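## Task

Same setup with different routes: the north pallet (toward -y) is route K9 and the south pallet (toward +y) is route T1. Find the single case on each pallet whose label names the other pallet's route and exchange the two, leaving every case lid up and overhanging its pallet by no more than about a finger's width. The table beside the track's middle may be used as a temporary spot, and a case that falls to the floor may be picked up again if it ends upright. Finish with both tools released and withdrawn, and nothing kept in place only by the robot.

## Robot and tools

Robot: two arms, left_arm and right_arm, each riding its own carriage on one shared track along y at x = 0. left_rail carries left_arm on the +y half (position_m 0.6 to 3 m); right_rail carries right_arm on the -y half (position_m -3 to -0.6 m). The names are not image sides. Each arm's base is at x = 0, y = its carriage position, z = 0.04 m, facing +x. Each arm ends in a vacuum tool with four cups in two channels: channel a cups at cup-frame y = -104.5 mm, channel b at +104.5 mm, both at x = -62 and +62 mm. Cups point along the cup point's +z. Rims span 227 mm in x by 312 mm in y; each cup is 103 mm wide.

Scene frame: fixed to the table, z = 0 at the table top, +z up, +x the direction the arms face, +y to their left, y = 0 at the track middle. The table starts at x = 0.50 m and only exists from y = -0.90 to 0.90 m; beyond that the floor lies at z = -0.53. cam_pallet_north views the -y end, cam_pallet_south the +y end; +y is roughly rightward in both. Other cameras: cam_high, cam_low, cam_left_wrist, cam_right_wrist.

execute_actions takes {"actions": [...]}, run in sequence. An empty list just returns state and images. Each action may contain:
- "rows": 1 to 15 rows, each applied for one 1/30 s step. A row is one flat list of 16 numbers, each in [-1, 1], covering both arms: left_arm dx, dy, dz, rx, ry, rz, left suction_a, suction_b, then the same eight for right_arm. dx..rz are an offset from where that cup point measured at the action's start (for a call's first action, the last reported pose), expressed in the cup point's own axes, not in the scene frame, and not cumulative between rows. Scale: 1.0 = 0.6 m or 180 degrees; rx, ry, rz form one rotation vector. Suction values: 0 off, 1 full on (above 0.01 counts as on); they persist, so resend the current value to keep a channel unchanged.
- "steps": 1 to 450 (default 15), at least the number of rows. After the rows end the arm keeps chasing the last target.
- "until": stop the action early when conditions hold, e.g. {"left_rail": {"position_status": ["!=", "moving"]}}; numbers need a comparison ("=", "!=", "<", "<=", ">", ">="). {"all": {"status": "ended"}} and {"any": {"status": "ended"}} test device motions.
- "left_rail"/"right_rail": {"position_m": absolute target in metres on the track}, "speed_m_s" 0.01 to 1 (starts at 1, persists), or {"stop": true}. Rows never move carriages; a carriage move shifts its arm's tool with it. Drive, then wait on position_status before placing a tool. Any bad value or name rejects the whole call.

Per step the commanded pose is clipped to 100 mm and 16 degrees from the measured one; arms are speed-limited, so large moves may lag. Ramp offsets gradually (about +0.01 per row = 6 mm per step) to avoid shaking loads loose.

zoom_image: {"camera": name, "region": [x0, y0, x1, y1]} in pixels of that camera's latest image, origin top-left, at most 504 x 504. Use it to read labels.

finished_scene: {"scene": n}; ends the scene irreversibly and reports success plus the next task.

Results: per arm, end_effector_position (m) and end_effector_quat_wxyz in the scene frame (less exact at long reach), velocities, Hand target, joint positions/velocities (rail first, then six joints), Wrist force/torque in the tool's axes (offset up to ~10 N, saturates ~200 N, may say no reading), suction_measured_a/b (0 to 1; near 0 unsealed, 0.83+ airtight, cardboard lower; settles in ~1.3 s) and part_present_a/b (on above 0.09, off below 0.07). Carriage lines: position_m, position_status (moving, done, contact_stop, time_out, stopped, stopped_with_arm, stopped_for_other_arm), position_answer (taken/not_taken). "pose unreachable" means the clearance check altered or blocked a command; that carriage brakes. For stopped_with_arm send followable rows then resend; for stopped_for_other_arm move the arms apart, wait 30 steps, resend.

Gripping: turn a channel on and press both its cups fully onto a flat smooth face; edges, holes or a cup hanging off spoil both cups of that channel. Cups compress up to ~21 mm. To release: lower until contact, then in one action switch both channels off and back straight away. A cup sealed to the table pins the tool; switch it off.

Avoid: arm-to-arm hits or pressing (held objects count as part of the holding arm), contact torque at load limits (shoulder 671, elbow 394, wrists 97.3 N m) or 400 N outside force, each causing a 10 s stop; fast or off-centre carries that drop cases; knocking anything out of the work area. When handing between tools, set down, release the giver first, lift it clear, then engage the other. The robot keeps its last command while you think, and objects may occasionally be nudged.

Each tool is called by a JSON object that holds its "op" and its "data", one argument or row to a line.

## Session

{"op": "execute_actions", "data": {
  "actions": []
}}

Scene clock: 0.00 s.
left_arm: end_effector_position=(+0.8493, +2.3250, +0.4403) suction_measured_a=0.00 part_present_a=0 suction_measured_b=0.00 part_present_b=0 end_effector_quat_wxyz=(+0.000, -0.001, +1.000, -0.000) end_effector_velocity=(-0.000, +0.000, +0.000) end_effector_angular_velocity=(-0.000, -0.000, +0.000) | right_arm: end_effector_position=(+0.8510, -1.3862, +0.4409) suction_measured_a=0.00 part_present_a=0 suction_measured_b=0.00 part_present_b=0 end_effector_quat_wxyz=(+0.001, -0.000, +1.000, +0.000) end_effector_velocity=(+0.000, -0.000, -0.000) end_effector_angular_velocity=(+0.000, +0.000, -0.000)
Joint positions: left_arm=[ 2.324 -0.238 -1.499  2.093 -2.165 -1.571  1.332] | right_arm=[-1.388 -0.237 -1.498  2.091 -2.166 -1.57   1.333]
Joint velocities: left_arm=[ 0.  0. -0.  0. -0.  0. -0.] | right_arm=[ 0. -0.  0. -0.  0. -0. -0.]
Wrist force (N, on the end effector, along its own x y z axes, offset not removed): no reading
Wrist torque (N m, same axes, about the end effector's origin, offset not removed): no reading
Hand target (left_arm): +0.849, +2.325, +0.440; +0.000, -0.001, +1.000, -0.000
Hand target (right_arm): +0.851, -1.386, +0.441; +0.001, -0.000, +1.000, +0.000
left_rail: position_m=2.324 position_m_goal=2.324 speed_m_s=1.00 position_status=done position_answer=taken refusals=0
right_rail: position_m=-1.388 position_m_goal=-1.388 speed_m_s=1.00 position_status=done position_answer=taken refusals=0

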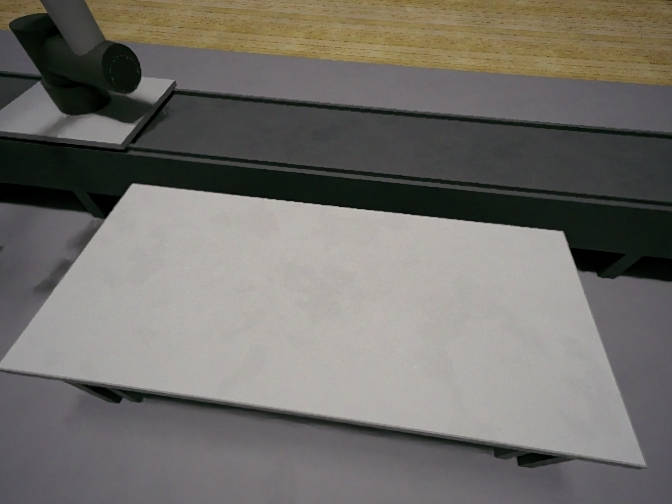

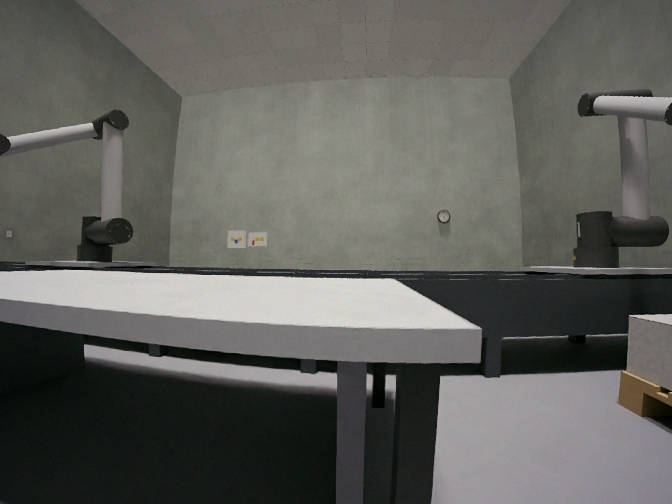

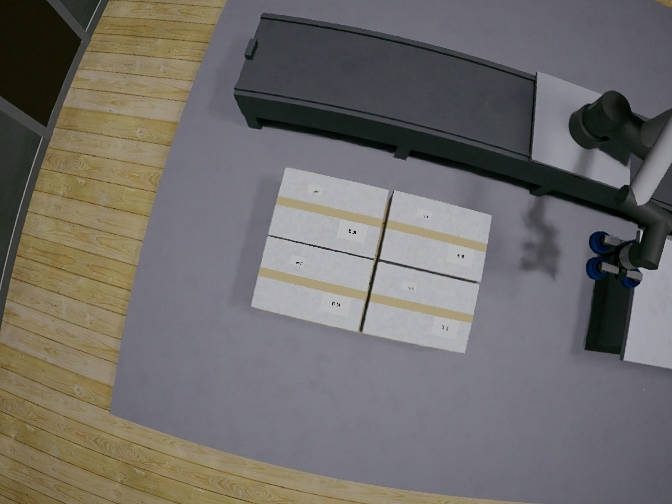

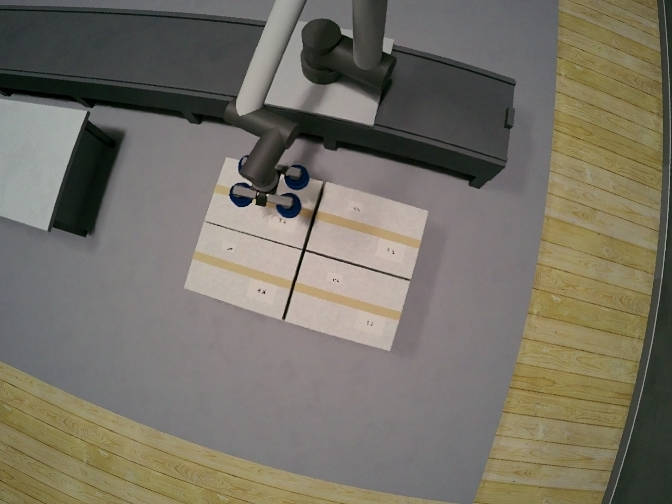

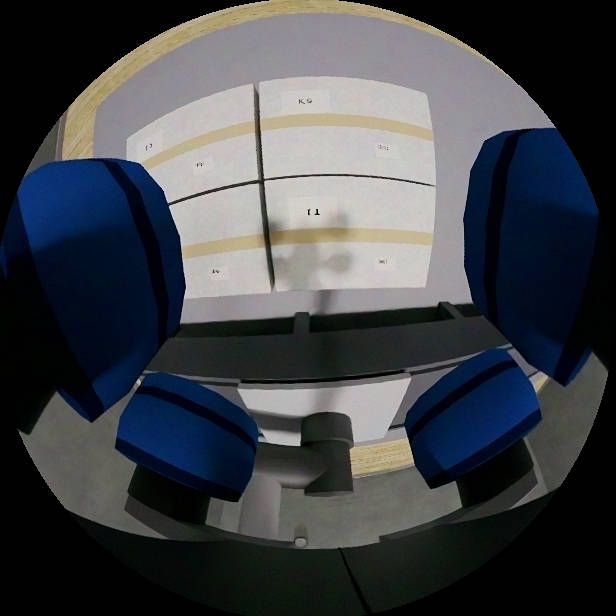

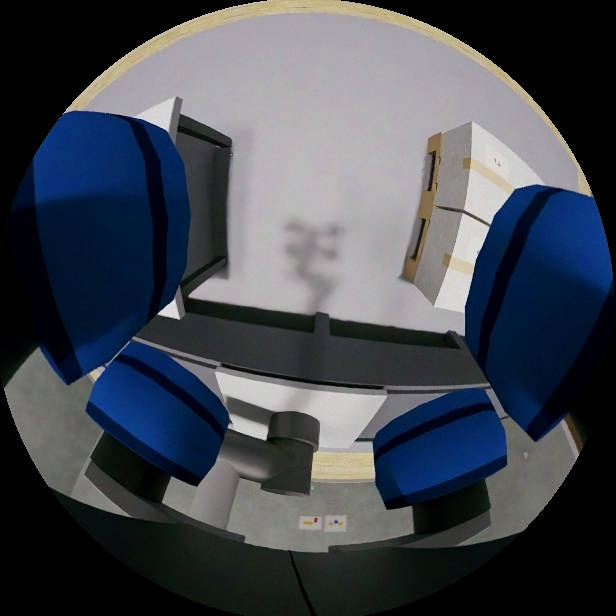

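{"op": "zoom_image", "data": {
  "camera": "cam_pallet_north",
  "region": [245, 160, 497, 360]
}}

{"op": "zoom_image", "data": {
  "camera": "cam_pallet_south",
  "region": [180, 150, 432, 360]
}}

{"op": "zoom_image", "data": {
  "camera": "cam_left_wrist",
  "region": [120, 60, 456, 310]
}}

Region (245, 160, 497, 360) of cam_pallet_north's 672x504 image, scaled by 2.000, with more detail than that image has; it fills the top 400 rows of this view, and the rest is white.

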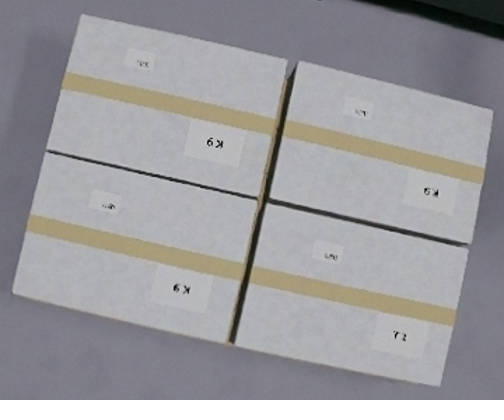

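Region (180, 150, 432, 360) of cam_pallet_south's 672x504 image, scaled by 2.000, with more detail than that image has.

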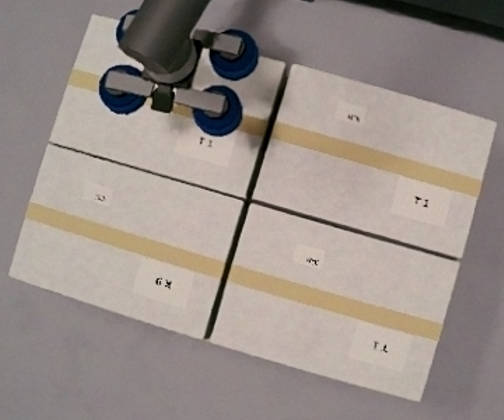

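Region (120, 60, 456, 310) of cam_left_wrist's 616x616 image, scaled by 1.500, with more detail than that image has; it fills the top 375 rows of this view, and the rest is white.

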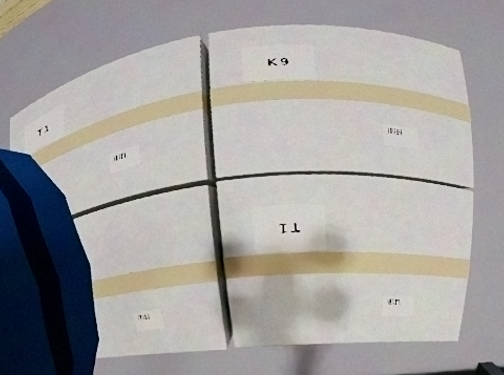

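{"op": "zoom_image", "data": {
  "camera": "cam_pallet_north",
  "region": [350, 245, 490, 365]
}}

{"op": "zoom_image", "data": {
  "camera": "cam_pallet_south",
  "region": [175, 210, 315, 330]
}}

{"op": "zoom_image", "data": {
  "camera": "cam_low",
  "region": [572, 300, 672, 430]
}}

{"op": "zoom_image", "data": {
  "camera": "cam_right_wrist",
  "region": [380, 100, 580, 320]
}}

Region (350, 245, 490, 365) of cam_pallet_north's 672x504 image, scaled by 3.600, with more detail than that image has; it fills the top 432 rows of this view, and the rest is white.

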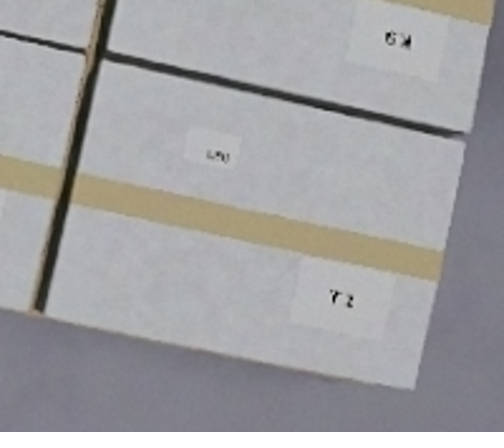

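Region (175, 210, 315, 330) of cam_pallet_south's 672x504 image, scaled by 3.600, with more detail than that image has; it fills the top 432 rows of this view, and the rest is white.

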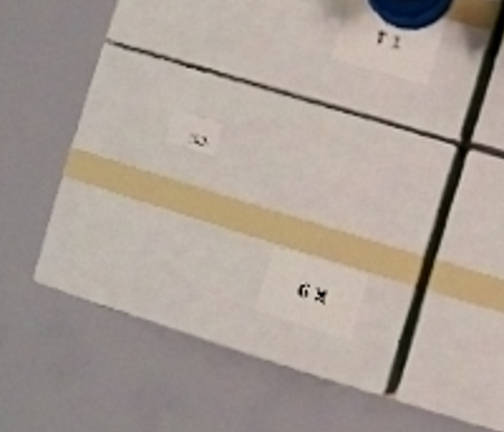

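Region (572, 300, 672, 430) of cam_low's 672x504 image, scaled by 3.877, with more detail than that image has; it fills the left 388 columns of this view, and the rest is white.

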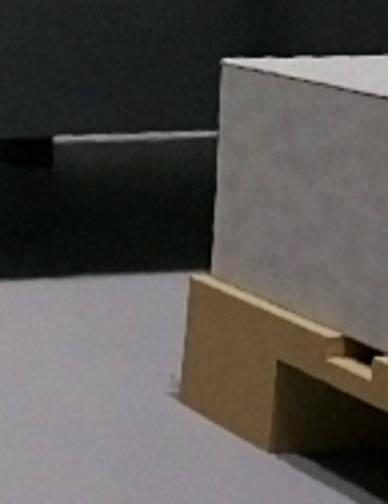

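Region (380, 100, 580, 320) of cam_right_wrist's 616x616 image, scaled by 2.291, with more detail than that image has; it fills the left 458 columns of this view, and the rest is white.

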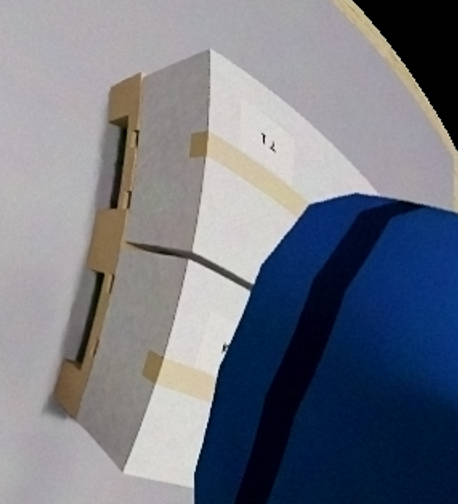

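{"op": "zoom_image", "data": {
  "camera": "cam_left_wrist",
  "region": [240, 70, 320, 110]
}}

{"op": "zoom_image", "data": {
  "camera": "cam_left_wrist",
  "region": [380, 75, 460, 115]
}}

{"op": "zoom_image", "data": {
  "camera": "cam_left_wrist",
  "region": [230, 160, 310, 200]
}}

{"op": "zoom_image", "data": {
  "camera": "cam_left_wrist",
  "region": [380, 165, 460, 205]
}}

{"op": "zoom_image", "data": {
  "camera": "cam_left_wrist",
  "region": [240, 270, 320, 310]
}}

{"op": "zoom_image", "data": {
  "camera": "cam_left_wrist",
  "region": [380, 265, 460, 305]
}}

Region (240, 70, 320, 110) of cam_left_wrist's 616x616 image, scaled by 6.300, with more detail than that image has.

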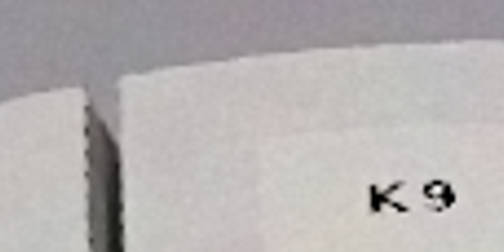

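Region (380, 75, 460, 115) of cam_left_wrist's 616x616 image, scaled by 6.300, with more detail than that image has.

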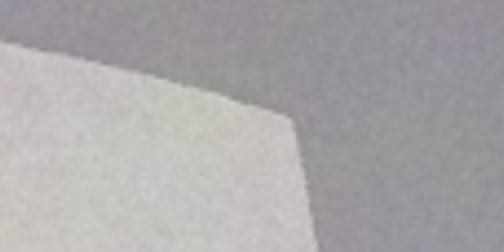

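Region (230, 160, 310, 200) of cam_left_wrist's 616x616 image, scaled by 6.300, with more detail than that image has.

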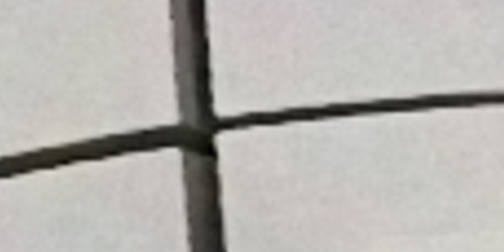

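Region (380, 165, 460, 205) of cam_left_wrist's 616x616 image, scaled by 6.300, with more detail than that image has.

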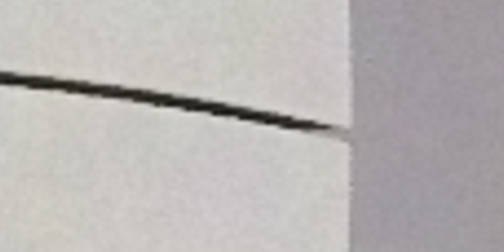

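Region (240, 270, 320, 310) of cam_left_wrist's 616x616 image, scaled by 6.300, with more detail than that image has.

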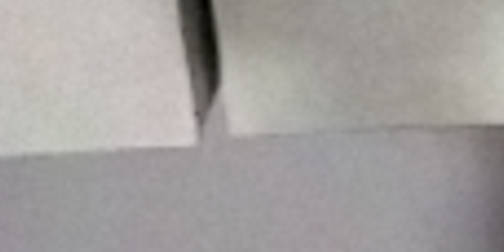

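Region (380, 265, 460, 305) of cam_left_wrist's 616x616 image, scaled by 6.300, with more detail than that image has.

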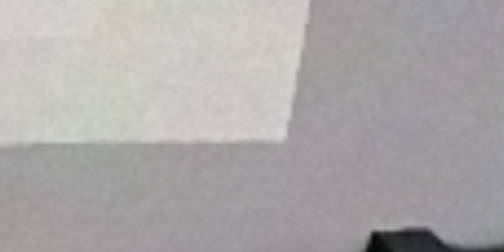

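Scene 2: the north wrong case is T1, in the far row at the +y end (≈1.228, −2.161). The south wrong case is K9, in the far row at the −y end (≈1.200, 2.166, yaw ≈ −2.1°). Lids are at z ≈ −0.144. I'm moving the rails first.

{"op": "execute_actions", "data": {
  "actions": [
    {"left_rail":{"position_m":2.655,"speed_m_s":0.6},"right_rail":{"position_m":-2.18,"speed_m_s":0.6},"steps":1}
  ]
}}

Scene clock: 120.03 s.
left_arm: end_effector_position=(+0.8493, +2.3250, +0.4403) suction_measured_a=0.00 part_present_a=0 suction_measured_b=0.00 part_present_b=0 end_effector_quat_wxyz=(+0.000, -0.001, +1.000, -0.000) end_effector_velocity=(-0.000, +0.000, +0.000) end_effector_angular_velocity=(-0.000, -0.000, +0.000) | right_arm: end_effector_position=(+0.8510, -1.3862, +0.4409) suction_measured_a=0.00 part_present_a=0 suction_measured_b=0.00 part_present_b=0 end_effector_quat_wxyz=(+0.001, -0.000, +1.000, +0.000) end_effector_velocity=(+0.000, -0.000, -0.000) end_effector_angular_velocity=(-0.000, +0.000, -0.000)
Joint positions: left_arm=[ 2.324 -0.238 -1.499  2.093 -2.165 -1.571  1.332] | right_arm=[-1.388 -0.237 -1.498  2.091 -2.166 -1.57   1.333]
Joint velocities: left_arm=[ 0.  0. -0.  0. -0.  0. -0.] | right_arm=[ 0. -0.  0. -0. -0. -0.  0.]
Wrist force (N, on the end effector, along its own x y z axes, offset not removed): left_arm=[-3.5 -1.3 -3.2] | right_arm=[2.3 -4.5 -1.8]
Wrist torque (N m, same axes, about the end effector's origin, offset not removed): left_arm=[-0.01 0.56 -0.05] | right_arm=[-0.30 -0.15 0.33]
Hand target (left_arm): +0.849, +2.327, +0.440; +0.000, -0.001, +1.000, -0.000
Hand target (right_arm): +0.851, -1.388, +0.441; +0.001, -0.000, +1.000, +0.000
left_rail: position_m=2.324 position_m_goal=2.655 speed_m_s=0.60 position_status=moving position_answer=taken refusals=0
right_rail: position_m=-1.388 position_m_goal=-2.180 speed_m_s=0.60 position_status=moving position_answer=taken refusals=0

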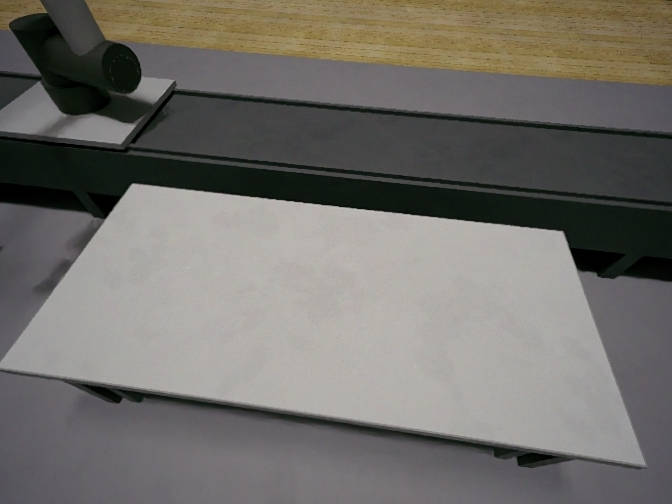

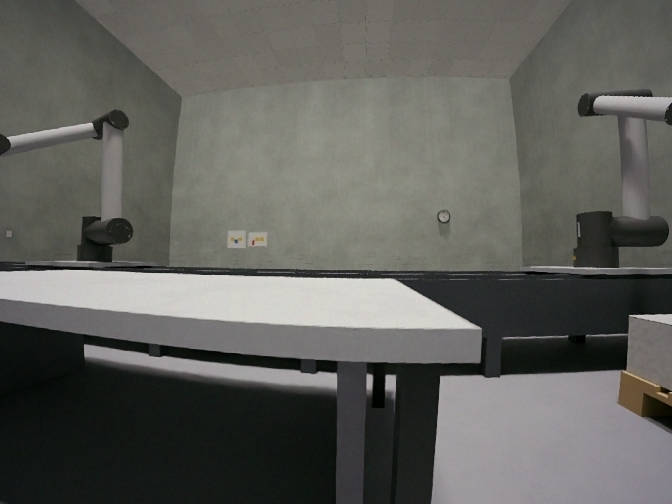

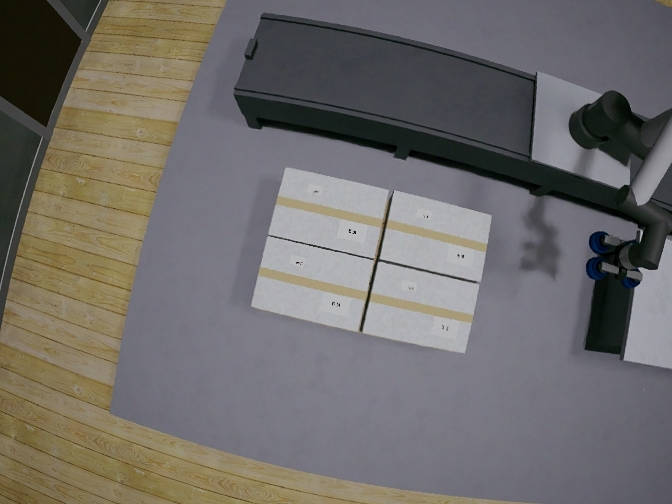

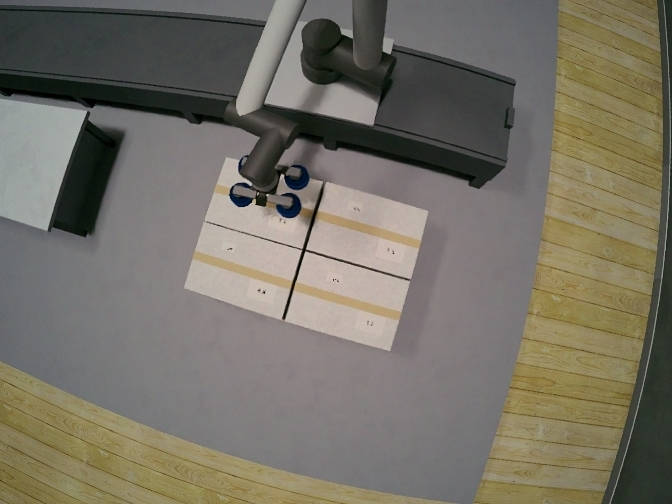

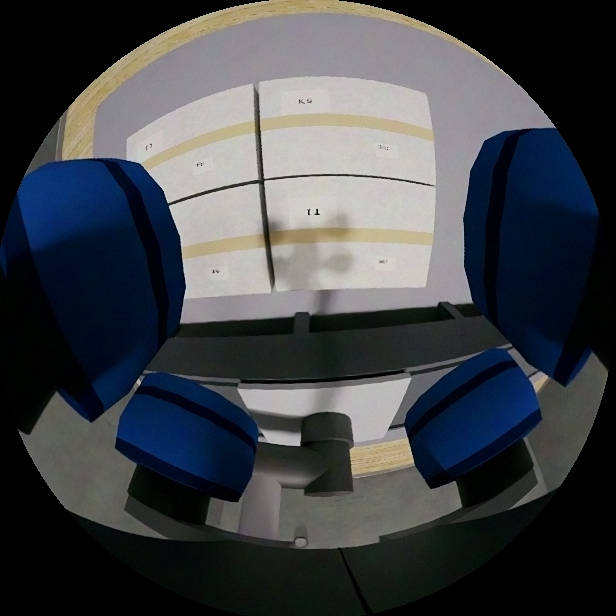

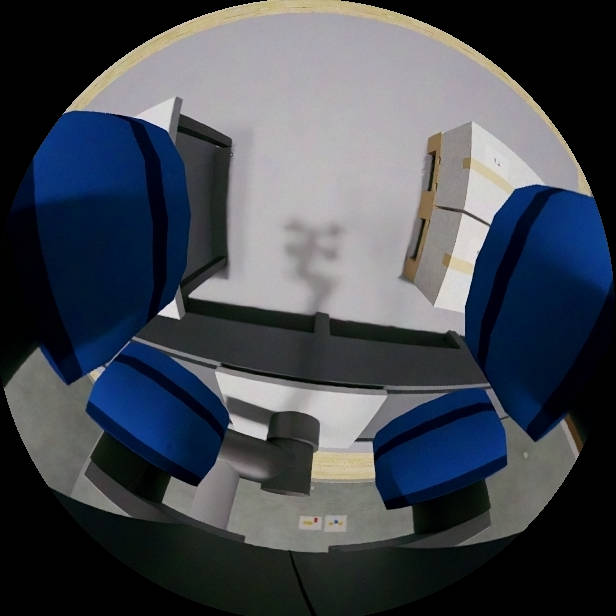

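{"op": "execute_actions", "data": {
  "actions": []
}}

Scene clock: 125.27 s.
left_arm: end_effector_position=(+0.8493, +2.6557, +0.4403) suction_measured_a=0.00 part_present_a=0 suction_measured_b=0.00 part_present_b=0 end_effector_quat_wxyz=(+0.000, -0.001, +1.000, -0.000) end_effector_velocity=(-0.000, +0.000, +0.000) end_effector_angular_velocity=(-0.000, -0.000, -0.000) | right_arm: end_effector_position=(+0.8510, -2.1786, +0.4409) suction_measured_a=0.00 part_present_a=0 suction_measured_b=0.00 part_present_b=0 end_effector_quat_wxyz=(+0.001, -0.000, +1.000, +0.000) end_effector_velocity=(-0.000, +0.000, +0.000) end_effector_angular_velocity=(-0.000, -0.000, +0.000)
Joint positions: left_arm=[ 2.655 -0.238 -1.499  2.093 -2.165 -1.571  1.332] | right_arm=[-2.18  -0.237 -1.498  2.091 -2.166 -1.57   1.333]
Joint velocities: left_arm=[ 0.  0. -0.  0. -0. -0.  0.] | right_arm=[ 0.  0. -0.  0. -0. -0. -0.]
Wrist force (N, on the end effector, along its own x y z axes, offset not removed): left_arm=[-2.3 -2.7 -2.1] | right_arm=[-2.2 -5.1 -3.1]
Wrist torque (N m, same axes, about the end effector's origin, offset not removed): left_arm=[-0.40 0.46 -0.14] | right_arm=[-0.38 0.45 0.42]
Hand target (left_arm): +0.849, +2.656, +0.440; +0.000, -0.001, +1.000, -0.000
Hand target (right_arm): +0.851, -2.178, +0.441; +0.001, -0.000, +1.000, +0.000
left_rail: position_m=2.655 position_m_goal=2.655 speed_m_s=0.60 position_status=done position_answer=taken refusals=0
right_rail: position_m=-2.180 position_m_goal=-2.180 speed_m_s=0.60 position_status=done position_answer=taken refusals=0

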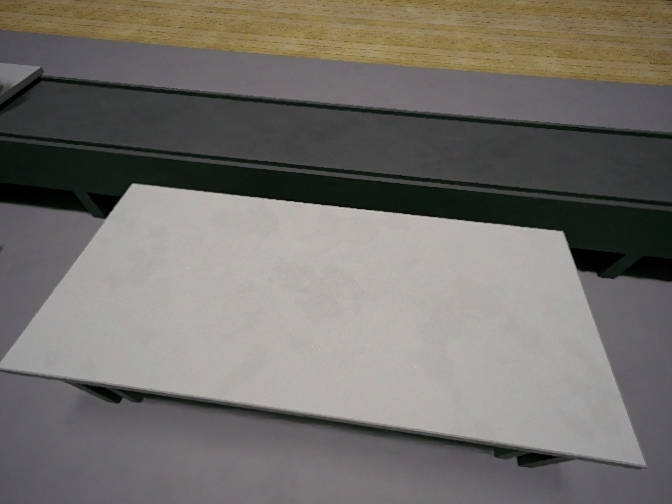

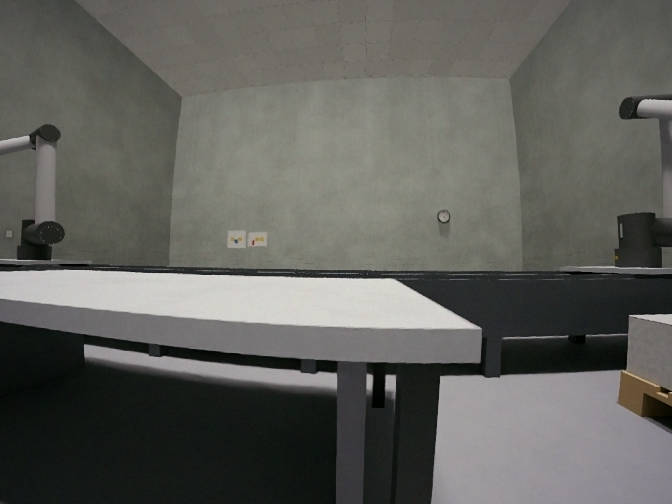

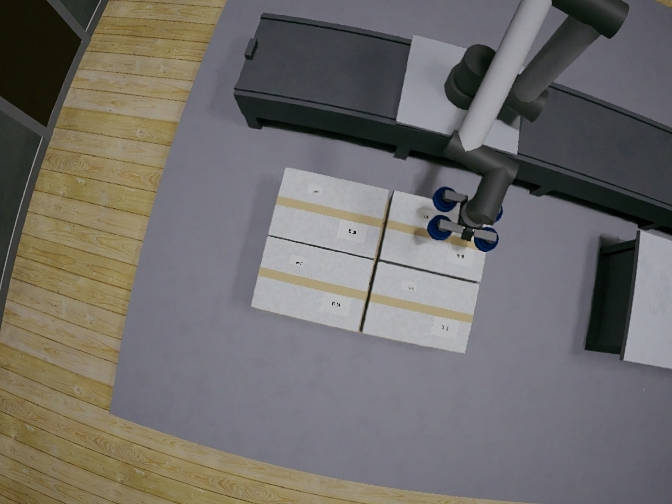

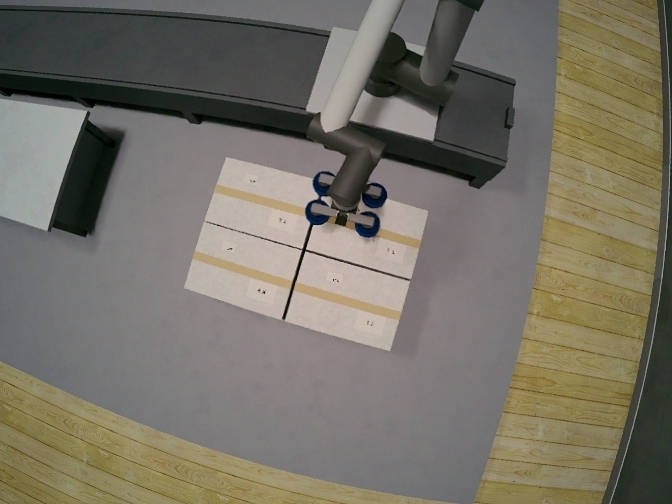

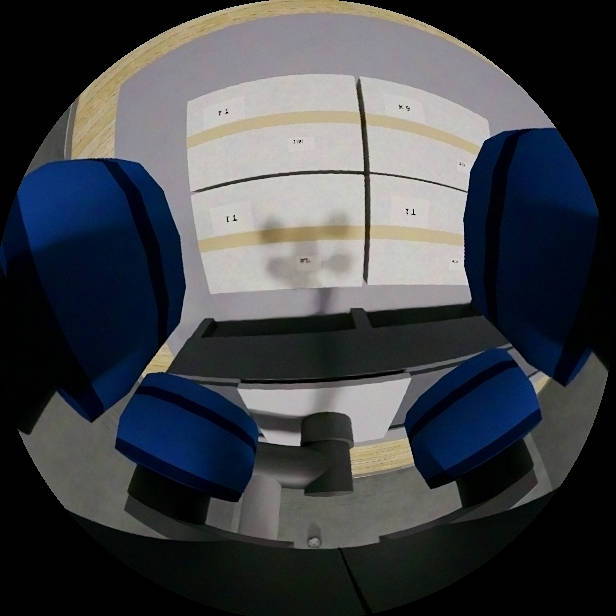

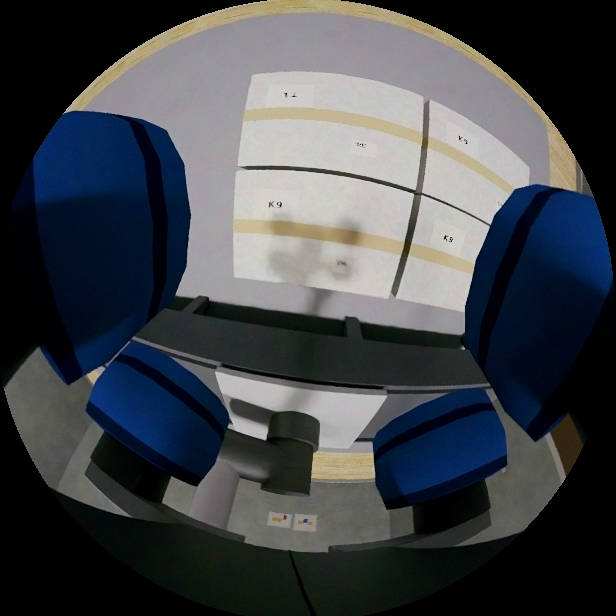

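{"op": "zoom_image", "data": {
  "camera": "cam_left_wrist",
  "region": [320, 60, 400, 100]
}}

{"op": "zoom_image", "data": {
  "camera": "cam_left_wrist",
  "region": [330, 155, 410, 195]
}}

{"op": "zoom_image", "data": {
  "camera": "cam_left_wrist",
  "region": [330, 265, 410, 305]
}}

{"op": "zoom_image", "data": {
  "camera": "cam_right_wrist",
  "region": [220, 55, 300, 95]
}}

{"op": "zoom_image", "data": {
  "camera": "cam_right_wrist",
  "region": [385, 80, 465, 120]
}}

{"op": "zoom_image", "data": {
  "camera": "cam_right_wrist",
  "region": [210, 150, 290, 190]
}}

{"op": "zoom_image", "data": {
  "camera": "cam_right_wrist",
  "region": [380, 170, 460, 210]
}}

{"op": "zoom_image", "data": {
  "camera": "cam_right_wrist",
  "region": [210, 255, 290, 295]
}}

{"op": "zoom_image", "data": {
  "camera": "cam_right_wrist",
  "region": [350, 275, 430, 315]
}}

Region (320, 60, 400, 100) of cam_left_wrist's 616x616 image, scaled by 6.300, with more detail than that image has.

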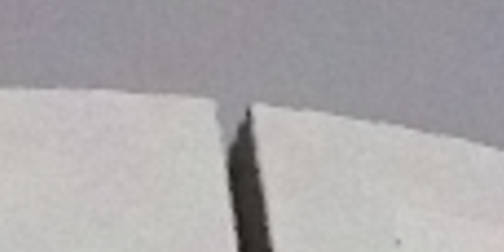

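Region (330, 155, 410, 195) of cam_left_wrist's 616x616 image, scaled by 6.300, with more detail than that image has.

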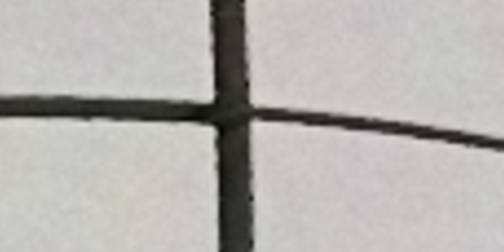

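Region (330, 265, 410, 305) of cam_left_wrist's 616x616 image, scaled by 6.300, with more detail than that image has.

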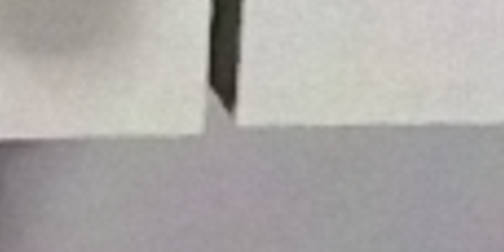

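Region (220, 55, 300, 95) of cam_right_wrist's 616x616 image, scaled by 6.300, with more detail than that image has.

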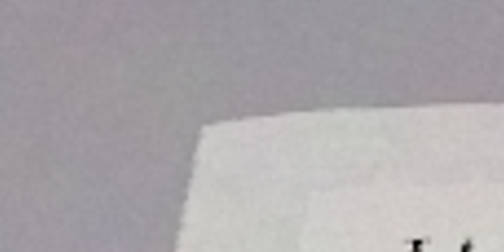

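Region (385, 80, 465, 120) of cam_right_wrist's 616x616 image, scaled by 6.300, with more detail than that image has.

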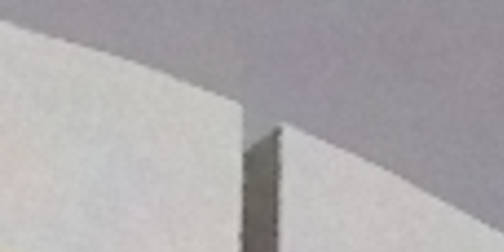

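Region (210, 150, 290, 190) of cam_right_wrist's 616x616 image, scaled by 6.300, with more detail than that image has.

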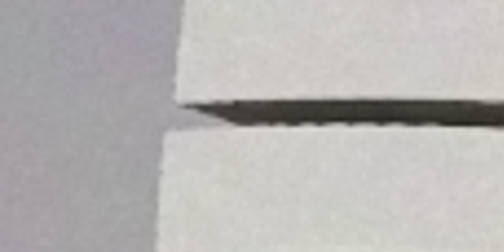

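Region (380, 170, 460, 210) of cam_right_wrist's 616x616 image, scaled by 6.300, with more detail than that image has.

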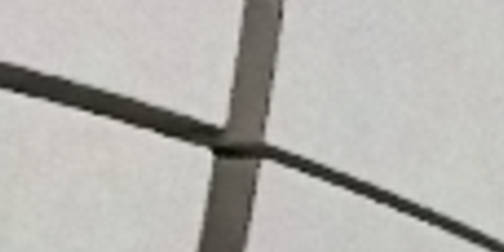

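Region (210, 255, 290, 295) of cam_right_wrist's 616x616 image, scaled by 6.300, with more detail than that image has.

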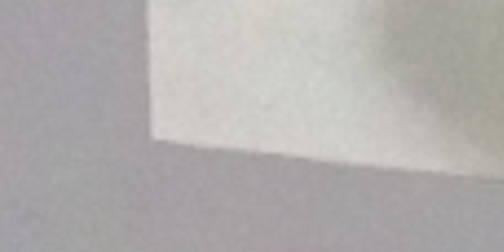

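Region (350, 275, 430, 315) of cam_right_wrist's 616x616 image, scaled by 6.300, with more detail than that image has.

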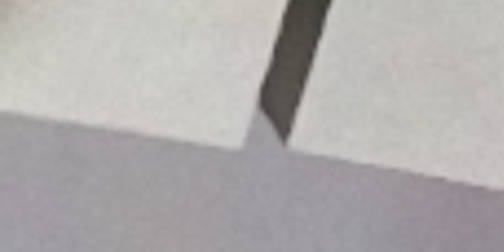

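{"op": "execute_actions", "data": {
  "actions": [
    {"right_rail":{"position_m":-2.638},"steps":1}
  ]
}}

Scene clock: 245.30 s.
left_arm: end_effector_position=(+0.8493, +2.6557, +0.4403) suction_measured_a=0.00 part_present_a=0 suction_measured_b=0.00 part_present_b=0 end_effector_quat_wxyz=(+0.000, -0.001, +1.000, -0.000) end_effector_velocity=(-0.000, +0.000, +0.000) end_effector_angular_velocity=(-0.000, -0.000, +0.000) | right_arm: end_effector_position=(+0.8510, -2.1786, +0.4409) suction_measured_a=0.00 part_present_a=0 suction_measured_b=0.00 part_present_b=0 end_effector_quat_wxyz=(+0.001, -0.000, +1.000, +0.000) end_effector_velocity=(-0.000, -0.000, +0.000) end_effector_angular_velocity=(-0.000, -0.000, -0.000)
Joint positions: left_arm=[ 2.655 -0.238 -1.499  2.093 -2.165 -1.571  1.332] | right_arm=[-2.18  -0.237 -1.498  2.091 -2.166 -1.57   1.333]
Joint velocities: left_arm=[ 0. -0. -0. -0.  0.  0. -0.] | right_arm=[ 0. -0. -0.  0. -0. -0.  0.]
Wrist force (N, on the end effector, along its own x y z axes, offset not removed): left_arm=[-1.7 -0.2 -1.0] | right_arm=[-2.8 -4.0 -3.3]
Wrist torque (N m, same axes, about the end effector's origin, offset not removed): left_arm=[0.06 0.48 -0.16] | right_arm=[-0.21 0.44 0.39]
Hand target (left_arm): +0.849, +2.656, +0.440; +0.000, -0.001, +1.000, -0.000
Hand target (right_arm): +0.851, -2.181, +0.441; +0.001, -0.000, +1.000, +0.000
left_rail: position_m=2.655 position_m_goal=2.655 speed_m_s=0.60 position_status=done position_answer=taken refusals=0
right_rail: position_m=-2.180 position_m_goal=-2.638 speed_m_s=0.60 position_status=moving position_answer=taken refusals=0

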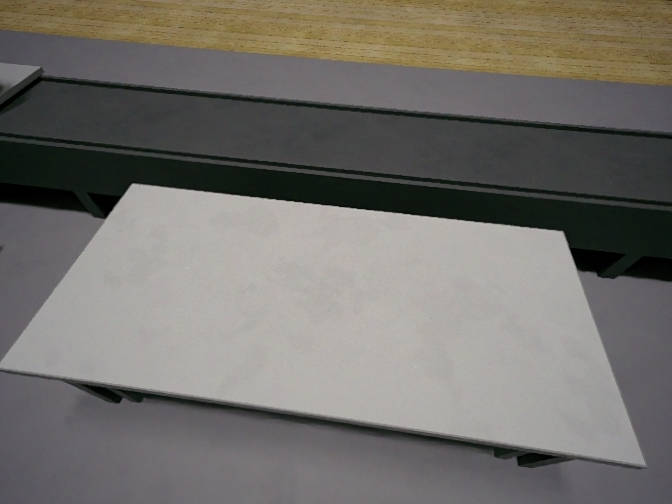

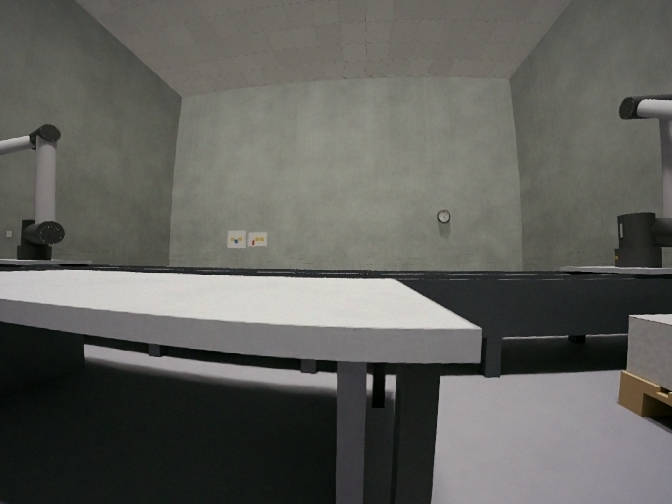

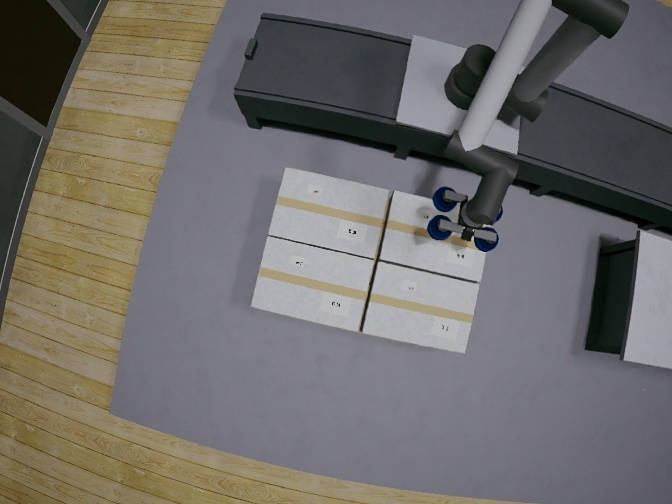

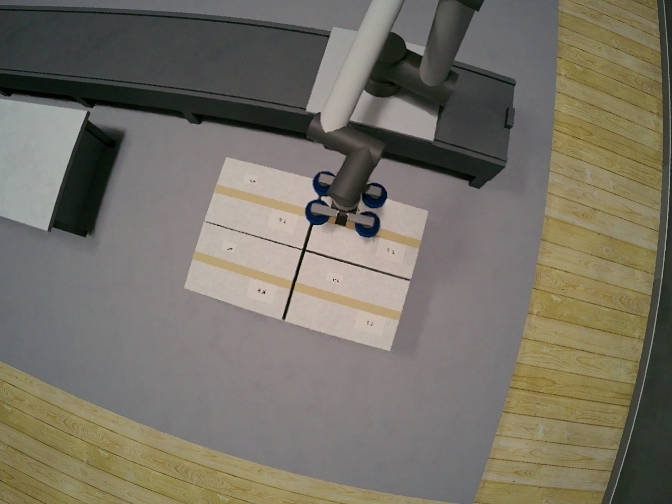

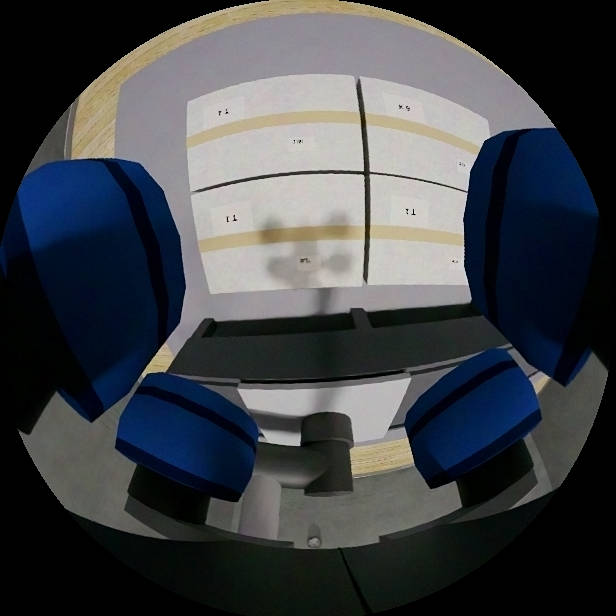

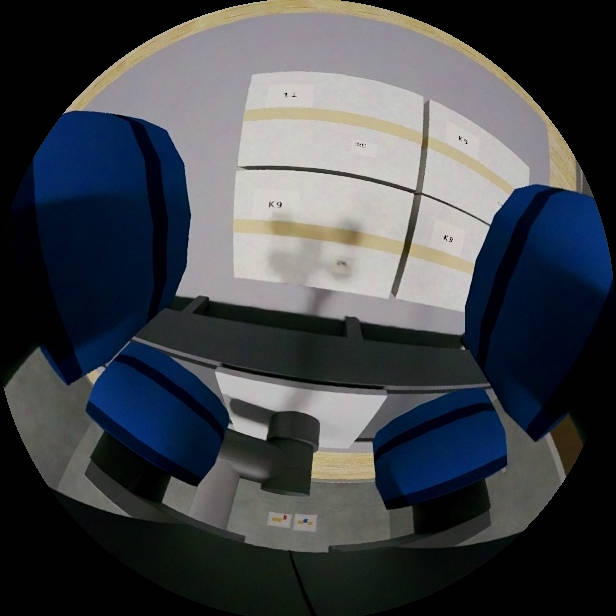

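{"op": "execute_actions", "data": {
  "actions": []
}}

Scene clock: 294.07 s.
left_arm: end_effector_position=(+0.8493, +2.6557, +0.4403) suction_measured_a=0.00 part_present_a=0 suction_measured_b=0.00 part_present_b=0 end_effector_quat_wxyz=(+0.000, -0.001, +1.000, -0.000) end_effector_velocity=(-0.000, +0.000, +0.000) end_effector_angular_velocity=(-0.000, -0.000, +0.000) | right_arm: end_effector_position=(+0.8510, -2.6366, +0.4409) suction_measured_a=0.00 part_present_a=0 suction_measured_b=0.00 part_present_b=0 end_effector_quat_wxyz=(+0.001, -0.000, +1.000, +0.000) end_effector_velocity=(-0.000, +0.000, +0.000) end_effector_angular_velocity=(-0.000, -0.000, +0.000)
Joint positions: left_arm=[ 2.655 -0.238 -1.499  2.093 -2.165 -1.571  1.332] | right_arm=[-2.638 -0.237 -1.498  2.091 -2.166 -1.57   1.333]
Joint velocities: left_arm=[ 0.  0. -0.  0. -0. -0. -0.] | right_arm=[ 0.  0. -0.  0. -0.  0.  0.]
Wrist force (N, on the end effector, along its own x y z axes, offset not removed): left_arm=[2.2 -3.5 -1.1] | right_arm=[-0.5 0.4 -5.6]
Wrist torque (N m, same axes, about the end effector's origin, offset not removed): left_arm=[-0.36 -0.10 -0.11] | right_arm=[0.33 0.27 0.53]
Hand target (left_arm): +0.849, +2.656, +0.440; +0.000, -0.001, +1.000, -0.000
Hand target (right_arm): +0.851, -2.636, +0.441; +0.001, -0.000, +1.000, +0.000
left_rail: position_m=2.655 position_m_goal=2.655 speed_m_s=0.60 position_status=done position_answer=taken refusals=0
right_rail: position_m=-2.638 position_m_goal=-2.638 speed_m_s=0.60 position_status=done position_answer=taken refusals=0

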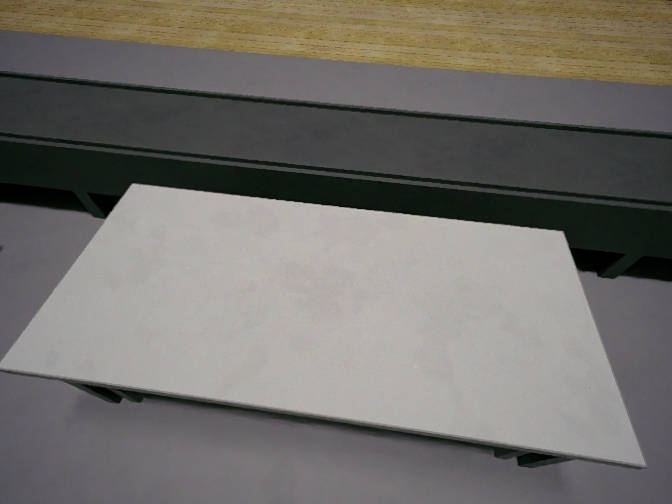

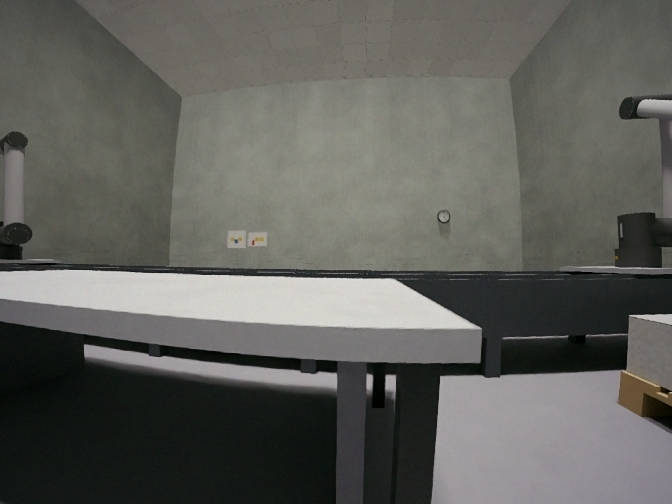

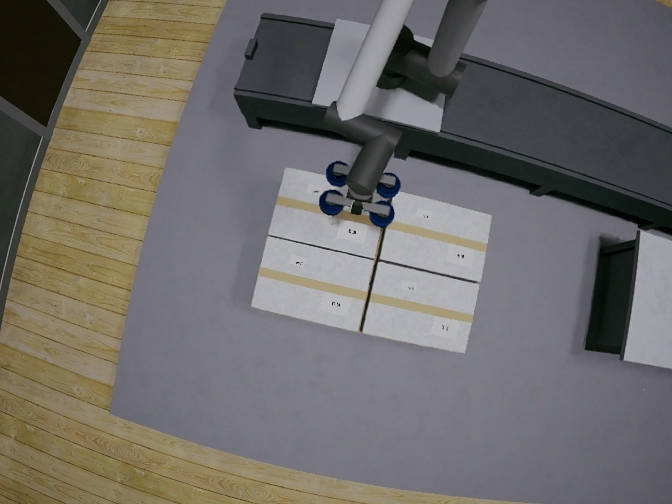

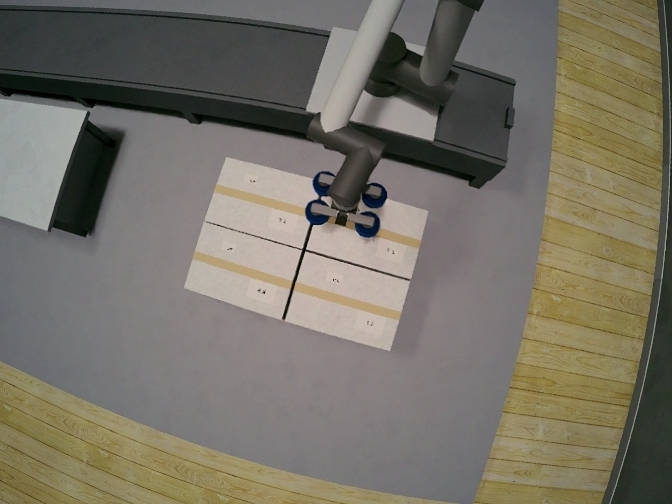

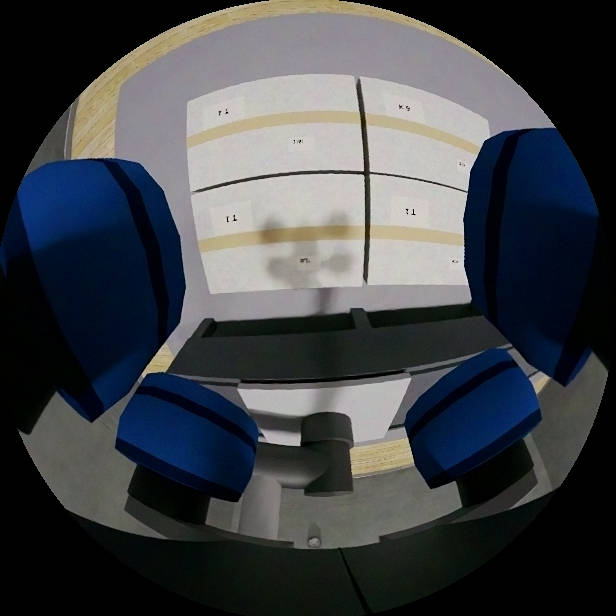

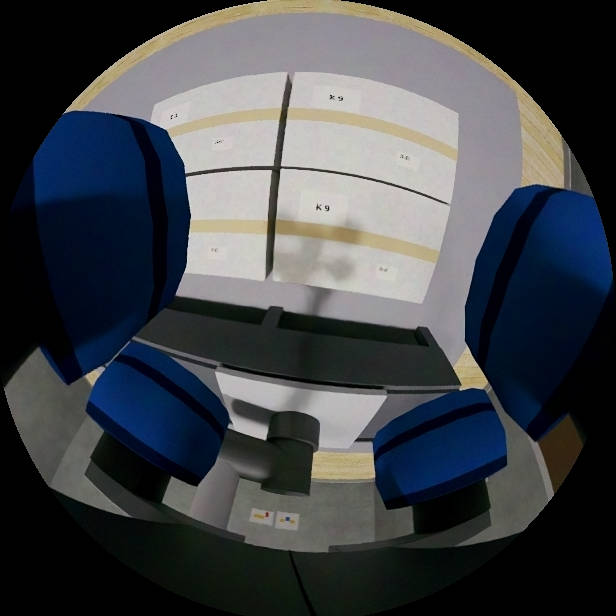

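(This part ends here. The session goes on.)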